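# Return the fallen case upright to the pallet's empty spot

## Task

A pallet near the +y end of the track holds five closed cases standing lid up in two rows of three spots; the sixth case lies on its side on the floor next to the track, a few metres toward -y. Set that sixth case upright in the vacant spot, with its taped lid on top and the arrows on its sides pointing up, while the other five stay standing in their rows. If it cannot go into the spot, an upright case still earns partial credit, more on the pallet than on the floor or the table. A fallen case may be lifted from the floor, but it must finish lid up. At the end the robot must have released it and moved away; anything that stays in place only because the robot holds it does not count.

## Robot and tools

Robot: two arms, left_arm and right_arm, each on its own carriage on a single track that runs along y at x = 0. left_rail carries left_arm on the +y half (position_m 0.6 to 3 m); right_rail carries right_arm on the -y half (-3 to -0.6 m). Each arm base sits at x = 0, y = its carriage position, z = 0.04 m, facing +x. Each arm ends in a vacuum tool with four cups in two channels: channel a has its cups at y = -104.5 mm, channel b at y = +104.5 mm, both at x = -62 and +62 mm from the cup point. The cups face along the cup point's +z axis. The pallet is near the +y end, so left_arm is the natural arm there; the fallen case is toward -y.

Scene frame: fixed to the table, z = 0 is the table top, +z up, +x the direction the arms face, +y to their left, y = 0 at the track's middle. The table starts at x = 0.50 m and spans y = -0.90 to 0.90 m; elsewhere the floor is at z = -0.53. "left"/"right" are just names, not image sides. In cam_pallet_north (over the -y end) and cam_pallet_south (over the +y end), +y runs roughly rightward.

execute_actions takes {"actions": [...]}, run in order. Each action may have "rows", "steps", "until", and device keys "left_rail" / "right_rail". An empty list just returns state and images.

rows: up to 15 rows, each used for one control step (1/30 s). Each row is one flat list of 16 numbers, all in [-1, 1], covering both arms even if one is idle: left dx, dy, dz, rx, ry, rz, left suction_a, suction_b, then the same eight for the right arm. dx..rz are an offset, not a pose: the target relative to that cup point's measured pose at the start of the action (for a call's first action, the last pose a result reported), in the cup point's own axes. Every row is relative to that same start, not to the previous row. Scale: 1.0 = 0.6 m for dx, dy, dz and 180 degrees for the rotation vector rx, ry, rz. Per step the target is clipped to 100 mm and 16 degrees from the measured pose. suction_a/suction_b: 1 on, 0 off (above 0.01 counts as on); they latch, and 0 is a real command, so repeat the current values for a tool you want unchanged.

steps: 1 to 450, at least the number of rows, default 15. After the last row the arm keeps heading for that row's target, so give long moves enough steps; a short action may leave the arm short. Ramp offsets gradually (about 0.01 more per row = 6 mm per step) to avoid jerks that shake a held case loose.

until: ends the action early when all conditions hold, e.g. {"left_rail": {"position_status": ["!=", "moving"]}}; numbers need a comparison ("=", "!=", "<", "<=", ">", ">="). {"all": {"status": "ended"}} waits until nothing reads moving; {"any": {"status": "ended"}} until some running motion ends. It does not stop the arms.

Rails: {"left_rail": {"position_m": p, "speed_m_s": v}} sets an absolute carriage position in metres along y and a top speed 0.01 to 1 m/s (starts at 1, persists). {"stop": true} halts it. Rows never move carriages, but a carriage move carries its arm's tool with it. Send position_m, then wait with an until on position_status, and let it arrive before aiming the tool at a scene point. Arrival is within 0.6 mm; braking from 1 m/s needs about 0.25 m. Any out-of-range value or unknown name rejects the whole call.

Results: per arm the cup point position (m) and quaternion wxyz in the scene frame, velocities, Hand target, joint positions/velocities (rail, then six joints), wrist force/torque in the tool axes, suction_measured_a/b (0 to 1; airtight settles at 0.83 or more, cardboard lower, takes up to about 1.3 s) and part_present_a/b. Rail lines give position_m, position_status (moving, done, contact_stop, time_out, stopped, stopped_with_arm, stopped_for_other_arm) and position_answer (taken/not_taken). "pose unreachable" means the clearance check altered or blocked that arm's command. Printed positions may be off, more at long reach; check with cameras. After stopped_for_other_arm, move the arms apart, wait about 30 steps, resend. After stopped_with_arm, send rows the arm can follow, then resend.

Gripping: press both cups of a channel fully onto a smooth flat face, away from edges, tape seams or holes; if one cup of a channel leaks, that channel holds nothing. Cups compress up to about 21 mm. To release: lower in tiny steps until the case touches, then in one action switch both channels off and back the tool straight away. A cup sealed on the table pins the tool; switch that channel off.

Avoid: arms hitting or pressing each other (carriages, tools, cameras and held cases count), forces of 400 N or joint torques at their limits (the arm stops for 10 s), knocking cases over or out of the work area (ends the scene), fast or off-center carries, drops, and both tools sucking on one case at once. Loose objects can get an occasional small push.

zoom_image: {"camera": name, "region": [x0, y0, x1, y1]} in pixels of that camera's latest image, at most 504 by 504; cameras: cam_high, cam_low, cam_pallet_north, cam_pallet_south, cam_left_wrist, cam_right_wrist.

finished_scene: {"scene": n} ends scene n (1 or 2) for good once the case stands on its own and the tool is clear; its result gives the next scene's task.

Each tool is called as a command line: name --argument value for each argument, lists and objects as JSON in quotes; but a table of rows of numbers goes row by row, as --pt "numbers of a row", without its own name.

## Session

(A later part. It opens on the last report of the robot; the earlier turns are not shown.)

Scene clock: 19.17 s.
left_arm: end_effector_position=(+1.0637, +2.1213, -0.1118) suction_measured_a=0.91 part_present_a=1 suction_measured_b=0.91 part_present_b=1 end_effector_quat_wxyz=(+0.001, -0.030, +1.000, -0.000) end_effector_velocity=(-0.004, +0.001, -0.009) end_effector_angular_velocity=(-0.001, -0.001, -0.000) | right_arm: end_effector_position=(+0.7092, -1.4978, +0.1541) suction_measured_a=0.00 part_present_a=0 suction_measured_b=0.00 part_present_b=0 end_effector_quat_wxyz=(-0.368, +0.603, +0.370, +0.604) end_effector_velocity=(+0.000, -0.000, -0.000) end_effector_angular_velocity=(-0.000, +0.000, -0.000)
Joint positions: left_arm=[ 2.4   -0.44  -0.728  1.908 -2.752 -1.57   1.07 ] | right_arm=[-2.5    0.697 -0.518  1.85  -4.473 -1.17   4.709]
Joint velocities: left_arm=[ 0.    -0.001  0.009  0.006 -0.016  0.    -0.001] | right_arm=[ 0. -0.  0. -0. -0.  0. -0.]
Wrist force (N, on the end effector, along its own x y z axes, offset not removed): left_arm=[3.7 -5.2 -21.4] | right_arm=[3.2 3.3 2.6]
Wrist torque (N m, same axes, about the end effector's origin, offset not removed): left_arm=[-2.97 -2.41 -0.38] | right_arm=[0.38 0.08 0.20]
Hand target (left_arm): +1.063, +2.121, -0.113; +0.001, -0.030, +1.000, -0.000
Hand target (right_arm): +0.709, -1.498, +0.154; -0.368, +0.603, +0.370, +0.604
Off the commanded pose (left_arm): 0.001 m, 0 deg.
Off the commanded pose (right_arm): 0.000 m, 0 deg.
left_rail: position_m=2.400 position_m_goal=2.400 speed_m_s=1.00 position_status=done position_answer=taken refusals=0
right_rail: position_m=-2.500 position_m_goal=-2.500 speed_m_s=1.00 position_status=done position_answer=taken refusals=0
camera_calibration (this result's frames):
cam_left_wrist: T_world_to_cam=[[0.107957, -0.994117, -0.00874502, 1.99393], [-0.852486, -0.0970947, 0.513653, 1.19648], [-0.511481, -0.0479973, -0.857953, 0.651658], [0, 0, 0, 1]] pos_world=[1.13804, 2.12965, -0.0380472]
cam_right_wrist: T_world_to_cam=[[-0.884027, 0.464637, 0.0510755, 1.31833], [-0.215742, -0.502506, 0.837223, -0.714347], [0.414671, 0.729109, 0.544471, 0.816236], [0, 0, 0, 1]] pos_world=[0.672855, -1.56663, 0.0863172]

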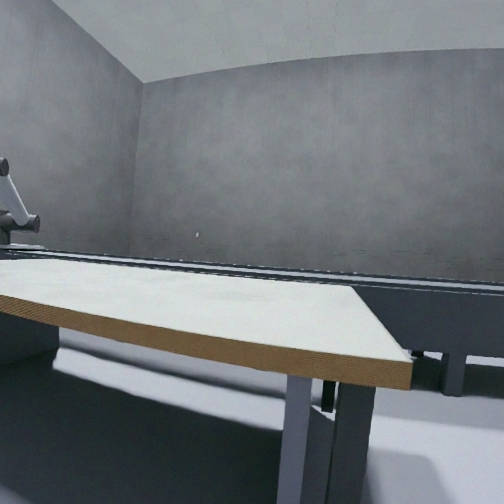

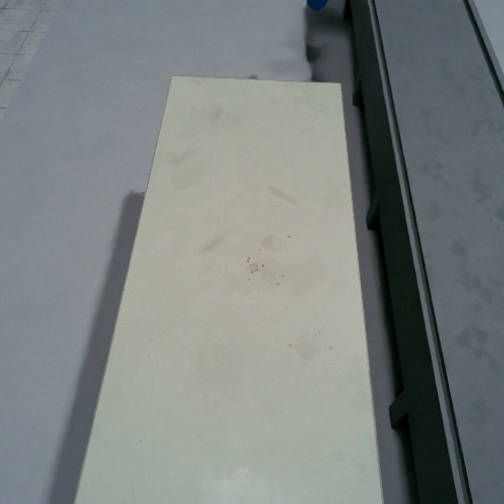

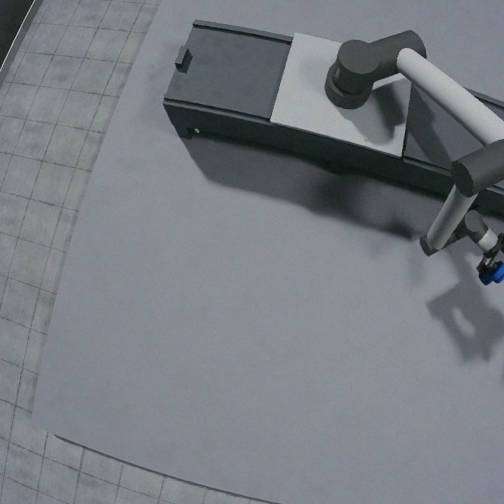

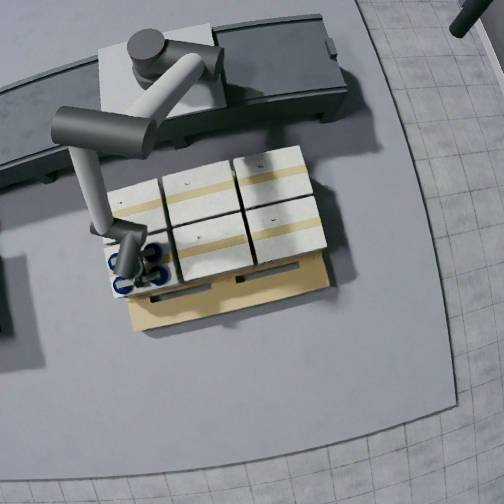

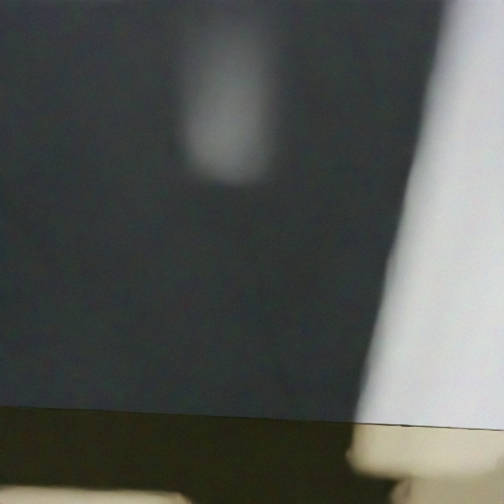

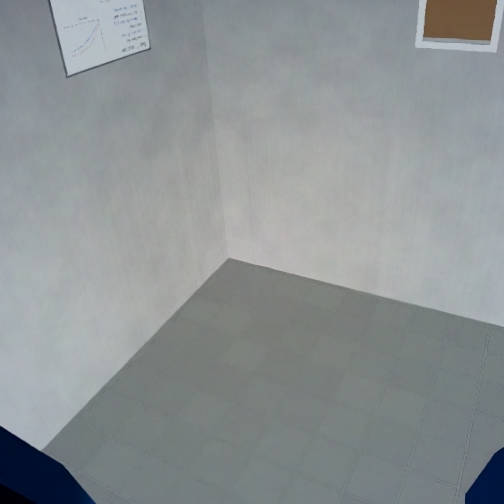

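Aligned. Step down.

execute_actions --actions '[{"rows":[[0,0,0.005,0,0,0,1,1,0,0,0,0,0,0,0,0]],"steps":6}]'

execute_actions --actions '[{"rows":[[0,0,0.004,0,0,0,1,1,0,0,0,0,0,0,0,0]],"steps":7}]'

Scene clock: 19.43 s.
left_arm: end_effector_position=(+1.0635, +2.1213, -0.1142) suction_measured_a=0.91 part_present_a=1 suction_measured_b=0.91 part_present_b=1 end_effector_quat_wxyz=(+0.001, -0.030, +1.000, -0.000) end_effector_velocity=(+0.001, -0.001, -0.006) end_effector_angular_velocity=(-0.000, -0.000, +0.000) | right_arm: end_effector_position=(+0.7092, -1.4978, +0.1541) suction_measured_a=0.00 part_present_a=0 suction_measured_b=0.00 part_present_b=0 end_effector_quat_wxyz=(-0.368, +0.603, +0.370, +0.604) end_effector_velocity=(-0.000, -0.000, -0.000) end_effector_angular_velocity=(-0.000, +0.000, -0.000)
Joint positions: left_arm=[ 2.4   -0.441 -0.725  1.908 -2.755 -1.57   1.07 ] | right_arm=[-2.5    0.697 -0.518  1.85  -4.473 -1.17   4.709]
Joint velocities: left_arm=[ 0.    -0.     0.007 -0.003 -0.004  0.    -0.   ] | right_arm=[ 0.  0.  0. -0.  0. -0. -0.]
Wrist force (N, on the end effector, along its own x y z axes, offset not removed): left_arm=[2.7 -8.7 -23.1] | right_arm=[2.5 4.3 4.0]
Wrist torque (N m, same axes, about the end effector's origin, offset not removed): left_arm=[-3.14 -2.52 -0.41] | right_arm=[0.54 0.18 0.19]
Hand target (left_arm): +1.064, +2.121, -0.115; +0.001, -0.030, +1.000, -0.000
Hand target (right_arm): +0.709, -1.498, +0.154; -0.368, +0.603, +0.370, +0.604
Off the commanded pose (left_arm): 0.001 m, 0 deg.
Off the commanded pose (right_arm): 0.000 m, 0 deg.
left_rail: position_m=2.400 position_m_goal=2.400 speed_m_s=1.00 position_status=done position_answer=taken refusals=0
right_rail: position_m=-2.500 position_m_goal=-2.500 speed_m_s=1.00 position_status=done position_answer=taken refusals=0
camera_calibration (this result's frames):
cam_left_wrist: T_world_to_cam=[[0.107945, -0.994118, -0.00881096, 1.99395], [-0.852428, -0.097113, 0.513746, 1.19752], [-0.51158, -0.0479454, -0.857897, 0.649447], [0, 0, 0, 1]] pos_world=[1.13781, 2.12966, -0.0404949]
cam_right_wrist: T_world_to_cam=[[-0.884027, 0.464637, 0.0510755, 1.31833], [-0.215742, -0.502506, 0.837223, -0.714347], [0.414671, 0.729109, 0.544471, 0.816236], [0, 0, 0, 1]] pos_world=[0.672855, -1.56663, 0.0863173]

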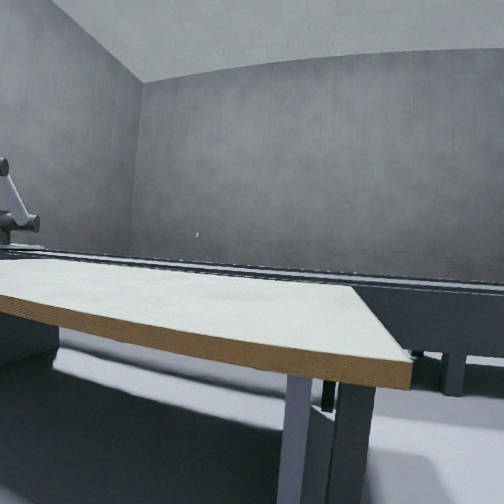

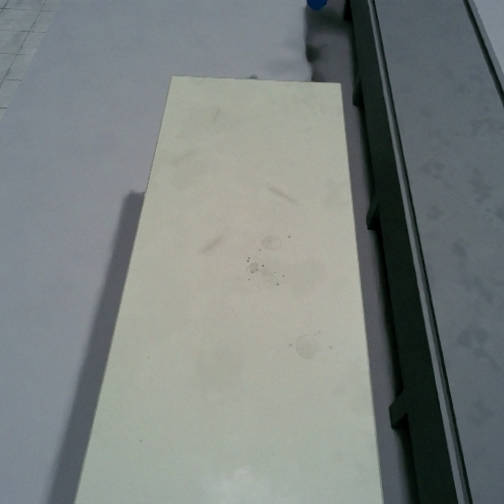

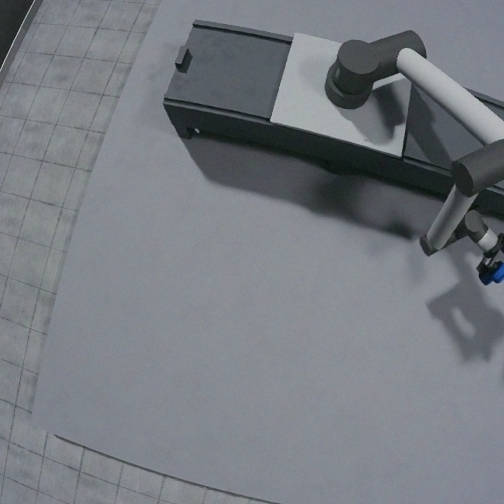

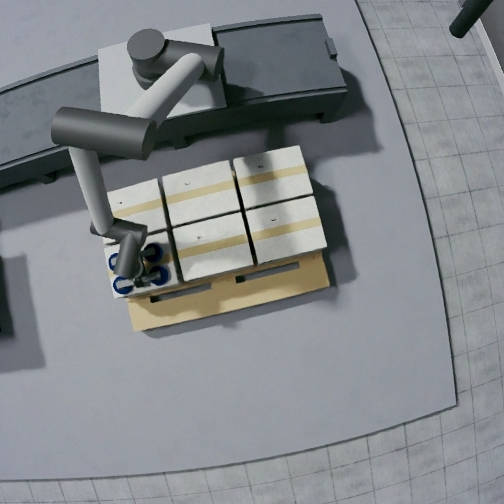

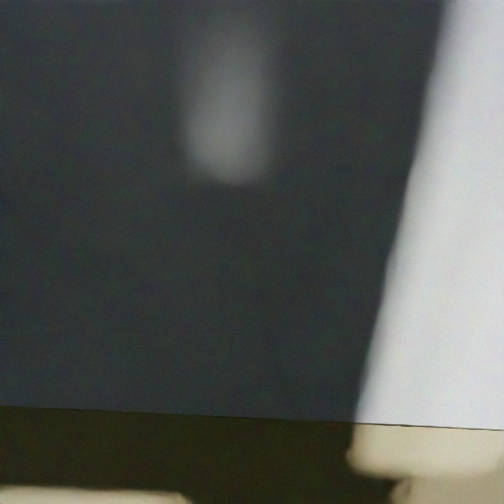

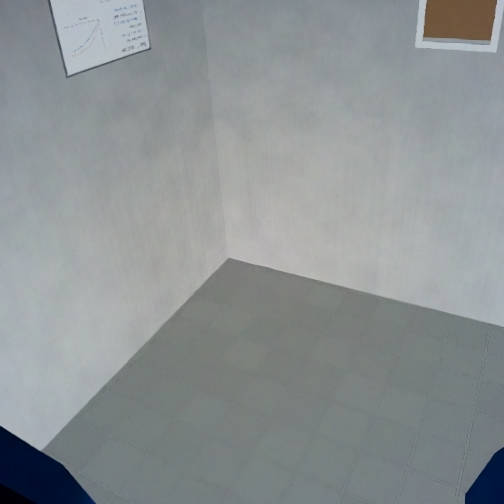

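Scene clock: 19.67 s.
left_arm: end_effector_position=(+1.0635, +2.1213, -0.1162) suction_measured_a=0.91 part_present_a=1 suction_measured_b=0.91 part_present_b=1 end_effector_quat_wxyz=(+0.001, -0.030, +1.000, -0.000) end_effector_velocity=(-0.000, +0.000, -0.004) end_effector_angular_velocity=(+0.000, +0.000, -0.000) | right_arm: end_effector_position=(+0.7092, -1.4978, +0.1541) suction_measured_a=0.00 part_present_a=0 suction_measured_b=0.00 part_present_b=0 end_effector_quat_wxyz=(-0.368, +0.603, +0.370, +0.604) end_effector_velocity=(+0.000, -0.000, -0.000) end_effector_angular_velocity=(-0.000, +0.000, -0.000)
Joint positions: left_arm=[ 2.4   -0.441 -0.723  1.907 -2.756 -1.57   1.07 ] | right_arm=[-2.5    0.697 -0.518  1.85  -4.473 -1.17   4.709]
Joint velocities: left_arm=[ 0.    -0.     0.004 -0.001 -0.004  0.     0.   ] | right_arm=[ 0. -0.  0. -0. -0.  0.  0.]
Wrist force (N, on the end effector, along its own x y z axes, offset not removed): left_arm=[4.7 -5.2 -24.5] | right_arm=[0.8 -1.7 3.8]
Wrist torque (N m, same axes, about the end effector's origin, offset not removed): left_arm=[-3.10 -2.57 -0.46] | right_arm=[-0.19 0.40 0.14]
Hand target (left_arm): +1.063, +2.121, -0.117; +0.001, -0.030, +1.000, -0.000
Hand target (right_arm): +0.709, -1.498, +0.154; -0.368, +0.603, +0.370, +0.604
Off the commanded pose (left_arm): 0.000 m, 0 deg.
Off the commanded pose (right_arm): 0.000 m, 0 deg.
left_rail: position_m=2.400 position_m_goal=2.400 speed_m_s=1.00 position_status=done position_answer=taken refusals=0
right_rail: position_m=-2.500 position_m_goal=-2.500 speed_m_s=1.00 position_status=done position_answer=taken refusals=0
camera_calibration (this result's frames):
cam_left_wrist: T_world_to_cam=[[0.107945, -0.994118, -0.00882823, 1.99394], [-0.852413, -0.0971204, 0.51377, 1.19854], [-0.511606, -0.0479334, -0.857882, 0.647742], [0, 0, 0, 1]] pos_world=[1.1378, 2.12966, -0.0424825]
cam_right_wrist: T_world_to_cam=[[-0.884027, 0.464637, 0.0510755, 1.31833], [-0.215742, -0.502506, 0.837223, -0.714347], [0.414671, 0.729109, 0.544471, 0.816235], [0, 0, 0, 1]] pos_world=[0.672855, -1.56663, 0.0863174]

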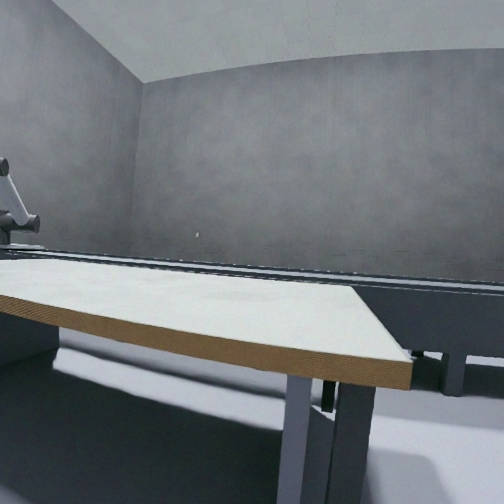

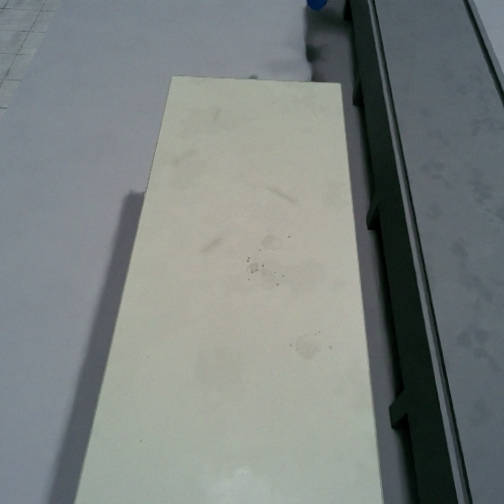

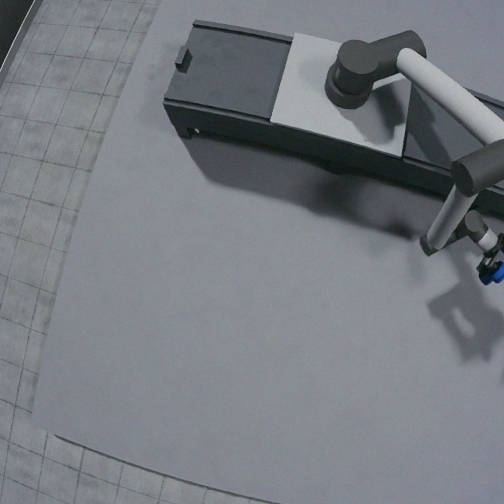

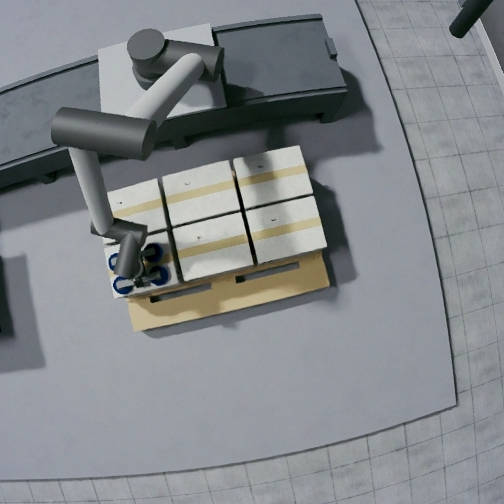

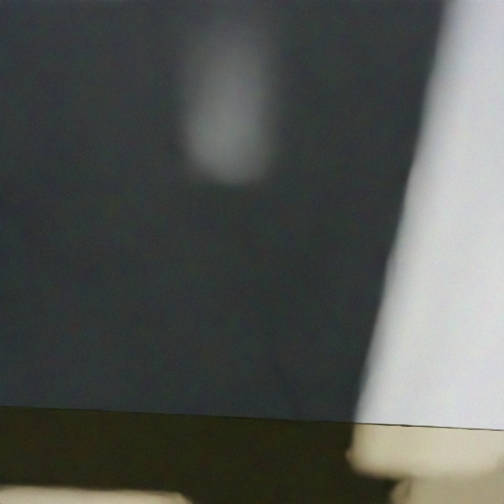

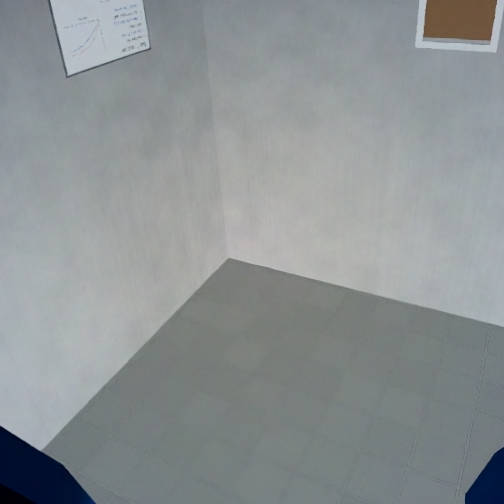

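execute_actions --actions '[{"rows":[[0,0,0.003,0,0,0,1,1,0,0,0,0,0,0,0,0]],"steps":6}]'

Scene clock: 19.90 s.
left_arm: end_effector_position=(+1.0635, +2.1213, -0.1176) suction_measured_a=0.91 part_present_a=1 suction_measured_b=0.91 part_present_b=1 end_effector_quat_wxyz=(+0.001, -0.030, +1.000, -0.000) end_effector_velocity=(+0.000, -0.000, -0.004) end_effector_angular_velocity=(-0.000, -0.000, +0.000) | right_arm: end_effector_position=(+0.7092, -1.4978, +0.1541) suction_measured_a=0.00 part_present_a=0 suction_measured_b=0.00 part_present_b=0 end_effector_quat_wxyz=(-0.368, +0.603, +0.370, +0.604) end_effector_velocity=(-0.000, -0.000, -0.000) end_effector_angular_velocity=(-0.000, +0.000, +0.000)
Joint positions: left_arm=[ 2.4   -0.441 -0.722  1.907 -2.758 -1.57   1.07 ] | right_arm=[-2.5    0.697 -0.518  1.85  -4.473 -1.17   4.709]
Joint velocities: left_arm=[ 0.    -0.     0.004 -0.001 -0.004  0.    -0.   ] | right_arm=[ 0. -0.  0. -0.  0.  0. -0.]
Wrist force (N, on the end effector, along its own x y z axes, offset not removed): left_arm=[4.2 -6.0 -24.7] | right_arm=[0.7 -0.1 2.3]
Wrist torque (N m, same axes, about the end effector's origin, offset not removed): left_arm=[-2.78 -2.56 -0.34] | right_arm=[0.02 0.35 0.14]
Hand target (left_arm): +1.063, +2.121, -0.118; +0.001, -0.030, +1.000, -0.000
Hand target (right_arm): +0.709, -1.498, +0.154; -0.368, +0.603, +0.370, +0.604
Off the commanded pose (left_arm): 0.000 m, 0 deg.
Off the commanded pose (right_arm): 0.000 m, 0 deg.
left_rail: position_m=2.400 position_m_goal=2.400 speed_m_s=1.00 position_status=done position_answer=taken refusals=0
right_rail: position_m=-2.500 position_m_goal=-2.500 speed_m_s=1.00 position_status=done position_answer=taken refusals=0
camera_calibration (this result's frames):
cam_left_wrist: T_world_to_cam=[[0.107945, -0.994118, -0.00883186, 1.99393], [-0.85241, -0.097122, 0.513775, 1.19924], [-0.51161, -0.0479309, -0.85788, 0.646556], [0, 0, 0, 1]] pos_world=[1.1378, 2.12966, -0.0438642]
cam_right_wrist: T_world_to_cam=[[-0.884027, 0.464637, 0.0510754, 1.31833], [-0.215742, -0.502507, 0.837223, -0.714347], [0.414671, 0.729109, 0.544471, 0.816235], [0, 0, 0, 1]] pos_world=[0.672855, -1.56663, 0.0863173]

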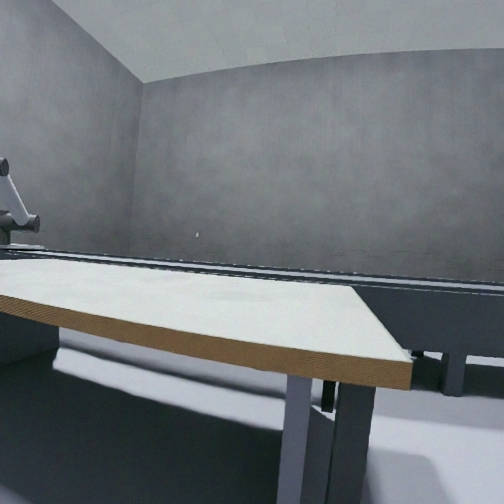

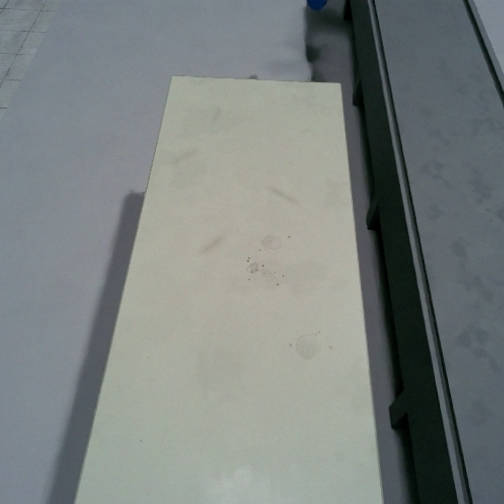

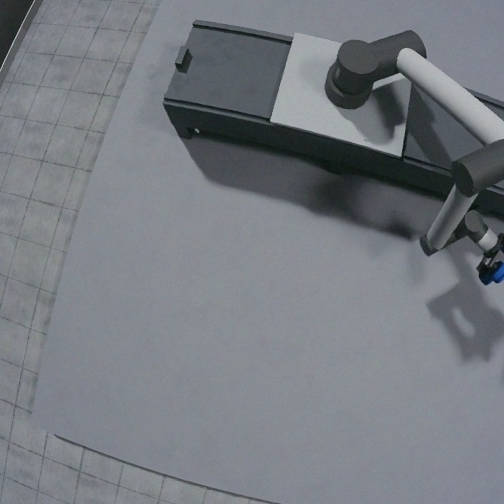

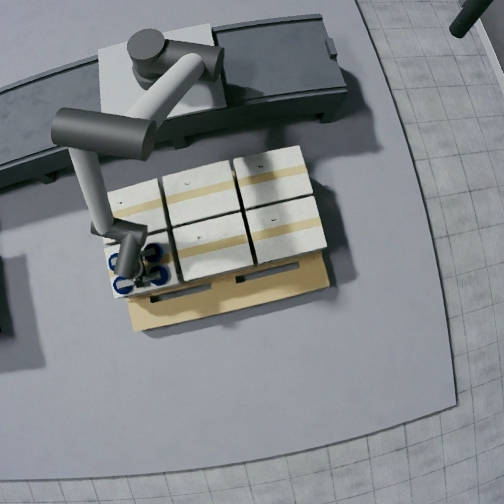

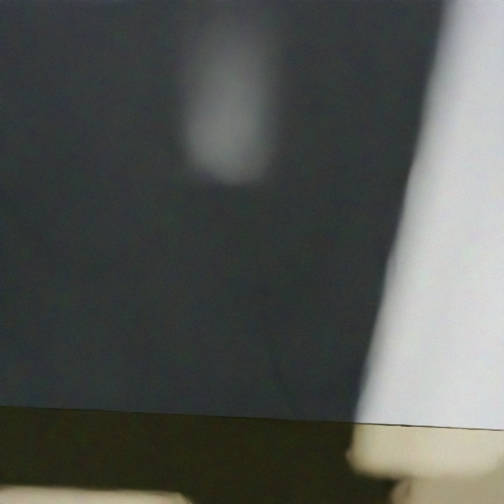

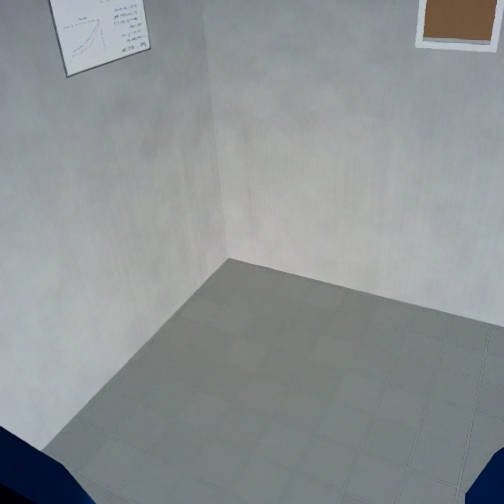

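execute_actions --actions '[{"rows":[[0,0,0.003,0,0,0,1,1,0,0,0,0,0,0,0,0]],"steps":6}]'

Scene clock: 20.13 s.
left_arm: end_effector_position=(+1.0637, +2.1212, -0.1186) suction_measured_a=0.91 part_present_a=1 suction_measured_b=0.91 part_present_b=1 end_effector_quat_wxyz=(+0.001, -0.030, +1.000, -0.000) end_effector_velocity=(+0.001, -0.000, -0.002) end_effector_angular_velocity=(-0.000, -0.001, +0.000) | right_arm: end_effector_position=(+0.7092, -1.4978, +0.1541) suction_measured_a=0.00 part_present_a=0 suction_measured_b=0.00 part_present_b=0 end_effector_quat_wxyz=(-0.368, +0.603, +0.370, +0.604) end_effector_velocity=(-0.000, -0.000, -0.000) end_effector_angular_velocity=(-0.000, +0.000, -0.000)
Joint positions: left_arm=[ 2.4   -0.441 -0.72   1.907 -2.759 -1.57   1.07 ] | right_arm=[-2.5    0.697 -0.518  1.85  -4.473 -1.17   4.709]
Joint velocities: left_arm=[ 0.    -0.     0.003 -0.001 -0.003  0.    -0.   ] | right_arm=[ 0.  0.  0. -0.  0. -0. -0.]
Wrist force (N, on the end effector, along its own x y z axes, offset not removed): left_arm=[52.6 6.8 -153.5] | right_arm=[2.3 1.5 -0.7]
Wrist torque (N m, same axes, about the end effector's origin, offset not removed): left_arm=[-9.15 -3.34 -1.84] | right_arm=[0.29 0.18 0.09]
Hand target (left_arm): +1.063, +2.121, -0.119; +0.001, -0.030, +1.000, -0.000
Hand target (right_arm): +0.709, -1.498, +0.154; -0.368, +0.603, +0.370, +0.604
Off the commanded pose (left_arm): 0.001 m, 0 deg.
Off the commanded pose (right_arm): 0.000 m, 0 deg.
left_rail: position_m=2.400 position_m_goal=2.400 speed_m_s=1.00 position_status=done position_answer=taken refusals=0
right_rail: position_m=-2.500 position_m_goal=-2.500 speed_m_s=1.00 position_status=done position_answer=taken refusals=0
camera_calibration (this result's frames):
cam_left_wrist: T_world_to_cam=[[0.107949, -0.994119, -0.00860212, 1.99383], [-0.852654, -0.0970298, 0.513387, 1.19995], [-0.511203, -0.0480849, -0.858114, 0.645668], [0, 0, 0, 1]] pos_world=[1.13798, 2.12959, -0.0448317]
cam_right_wrist: T_world_to_cam=[[-0.884027, 0.464637, 0.0510755, 1.31833], [-0.215742, -0.502507, 0.837223, -0.714347], [0.414671, 0.729109, 0.544471, 0.816235], [0, 0, 0, 1]] pos_world=[0.672855, -1.56663, 0.0863174]

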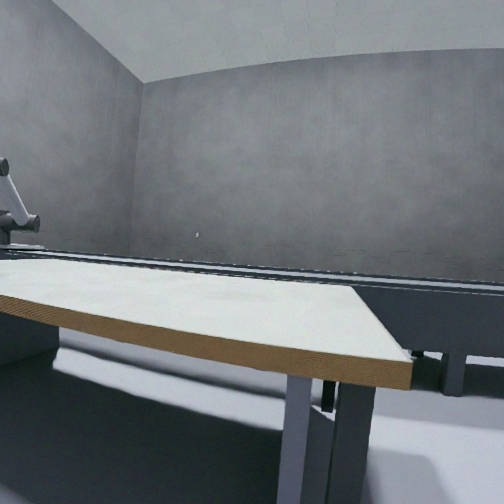

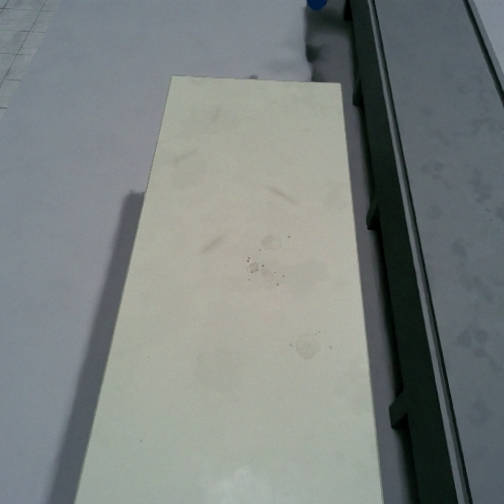

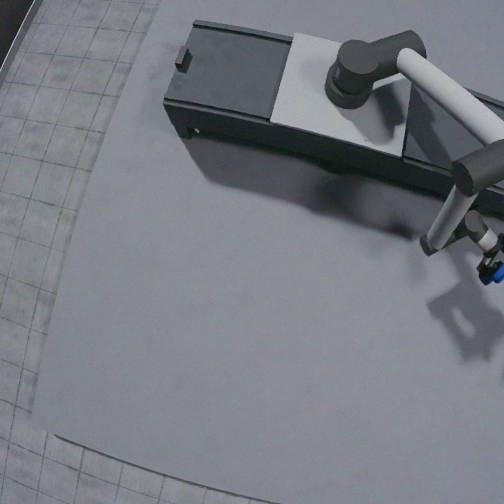

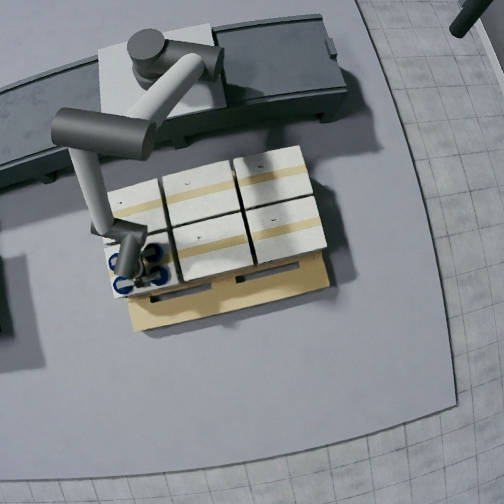

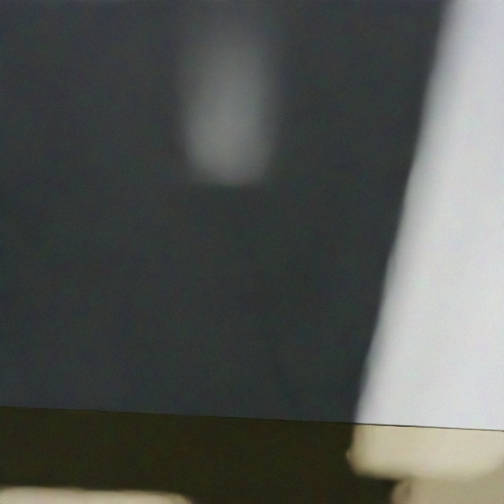

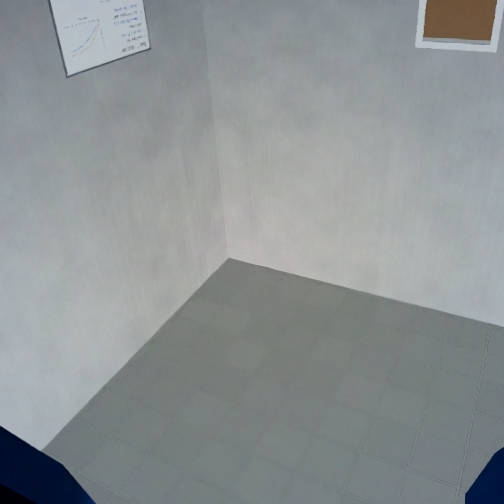

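execute_actions --actions '[{"rows":[[0,0,-0.025,0,0,0,0,0,0,0,0,0,0,0,0,0],[0,0,-0.03,0,0,0,0,0,0,0,0,0,0,0,0,0],[0,0,-0.035,0,0,0,0,0,0,0,0,0,0,0,0,0],[0,0,-0.035,0,0,0,0,0,0,0,0,0,0,0,0,0],[0,0,-0.04,0,0,0,0,0,0,0,0,0,0,0,0,0],[0,0,-0.045,0,0,0,0,0,0,0,0,0,0,0,0,0],[0,0,-0.06,0,0,0,0,0,0,0,0,0,0,0,0,0],[0,0,-0.09,0,0,0,0,0,0,0,0,0,0,0,0,0],[0,0,-0.13,0,0,0,0,0,0,0,0,0,0,0,0,0],[0,0,-0.5,0,0,0,0,0,0,0,0,0,0,0,0,0]],"steps":36}]'

Scene clock: 21.47 s.
left_arm: end_effector_position=(+1.0633, +2.1216, +0.1804) suction_measured_a=0.00 part_present_a=0 suction_measured_b=0.00 part_present_b=0 end_effector_quat_wxyz=(+0.001, -0.030, +1.000, -0.000) end_effector_velocity=(-0.000, -0.000, +0.009) end_effector_angular_velocity=(+0.001, +0.002, -0.000) | right_arm: end_effector_position=(+0.7092, -1.4978, +0.1541) suction_measured_a=0.00 part_present_a=0 suction_measured_b=0.00 part_present_b=0 end_effector_quat_wxyz=(-0.368, +0.603, +0.370, +0.604) end_effector_velocity=(+0.000, -0.000, +0.000) end_effector_angular_velocity=(-0.000, -0.000, +0.000)
Joint positions: left_arm=[ 2.4   -0.44  -1.034  1.886 -2.425 -1.57   1.07 ] | right_arm=[-2.5    0.697 -0.518  1.85  -4.473 -1.17   4.709]
Joint velocities: left_arm=[ 0.    -0.001 -0.009 -0.003  0.014 -0.    -0.   ] | right_arm=[ 0. -0. -0. -0. -0.  0. -0.]
Wrist force (N, on the end effector, along its own x y z axes, offset not removed): left_arm=[4.4 -7.2 -1.0] | right_arm=[-0.7 3.3 -0.4]
Wrist torque (N m, same axes, about the end effector's origin, offset not removed): left_arm=[-0.68 -1.07 -0.30] | right_arm=[0.59 0.69 0.04]
Hand target (left_arm): +1.063, +2.121, +0.182; +0.001, -0.030, +1.000, -0.000
Hand target (right_arm): +0.709, -1.498, +0.154; -0.368, +0.603, +0.370, +0.604
Off the commanded pose (left_arm): 0.001 m, 0 deg.
Off the commanded pose (right_arm): 0.000 m, 0 deg.
left_rail: position_m=2.400 position_m_goal=2.400 speed_m_s=1.00 position_status=done position_answer=taken refusals=0
right_rail: position_m=-2.500 position_m_goal=-2.500 speed_m_s=1.00 position_status=done position_answer=taken refusals=0
camera_calibration (this result's frames):
cam_left_wrist: T_world_to_cam=[[0.107986, -0.994116, -0.00855395, 1.99684], [-0.852712, -0.0970428, 0.513289, 1.04628], [-0.511098, -0.048134, -0.858173, 0.902041], [0, 0, 0, 1]] pos_world=[1.13758, 2.13004, 0.254143]
cam_right_wrist: T_world_to_cam=[[-0.884027, 0.464637, 0.0510754, 1.31833], [-0.215742, -0.502507, 0.837223, -0.714347], [0.41467, 0.729109, 0.544471, 0.816235], [0, 0, 0, 1]] pos_world=[0.672855, -1.56663, 0.0863175]

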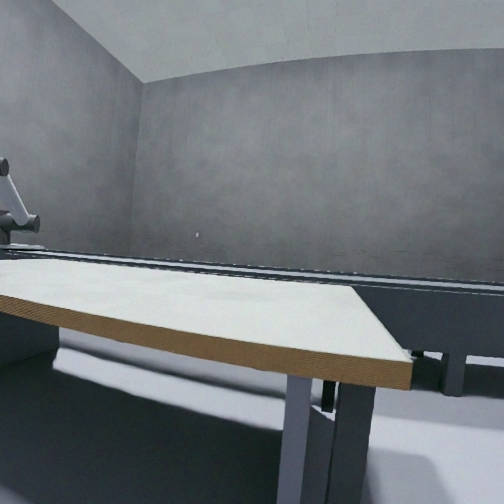

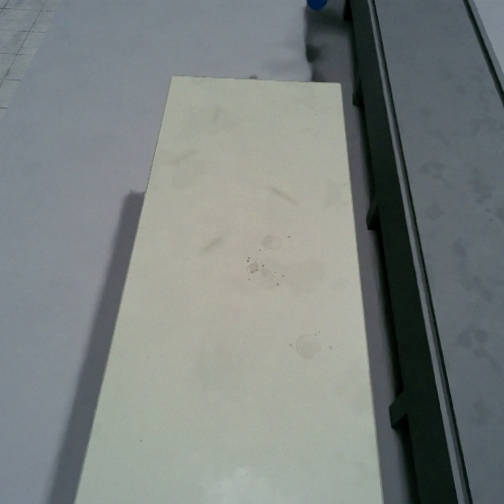

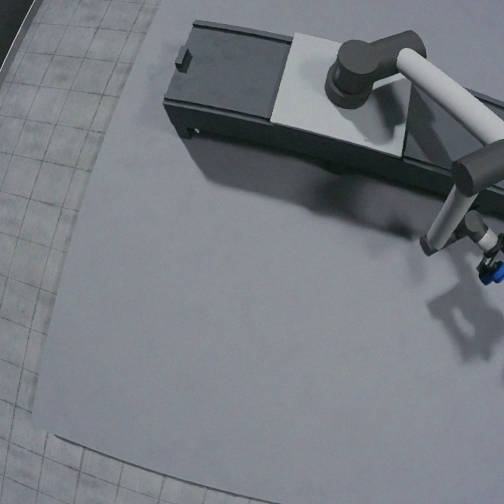

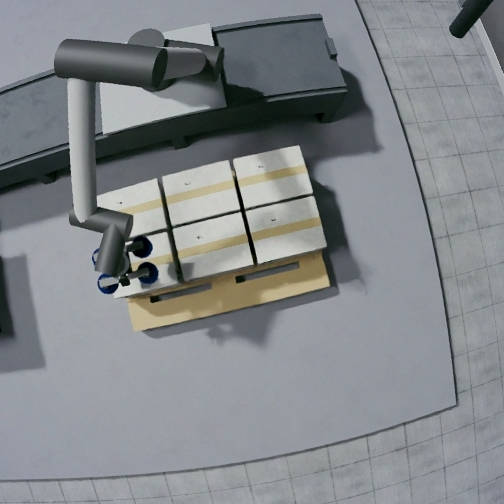

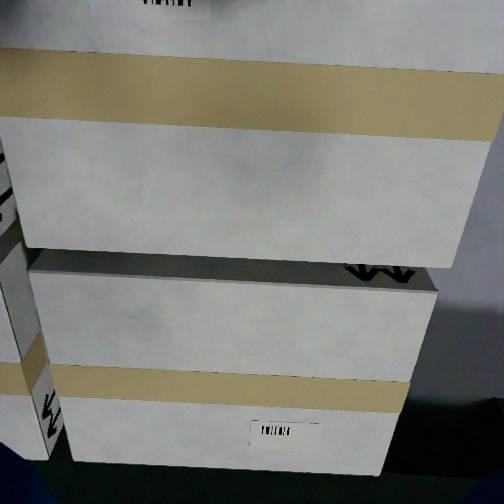

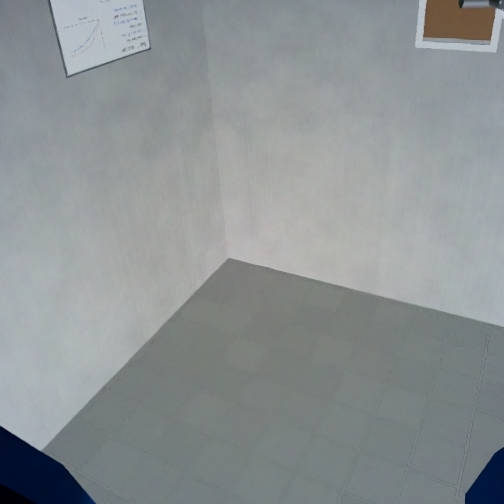

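finished_scene --scene 2

The scene is finished: the task was done.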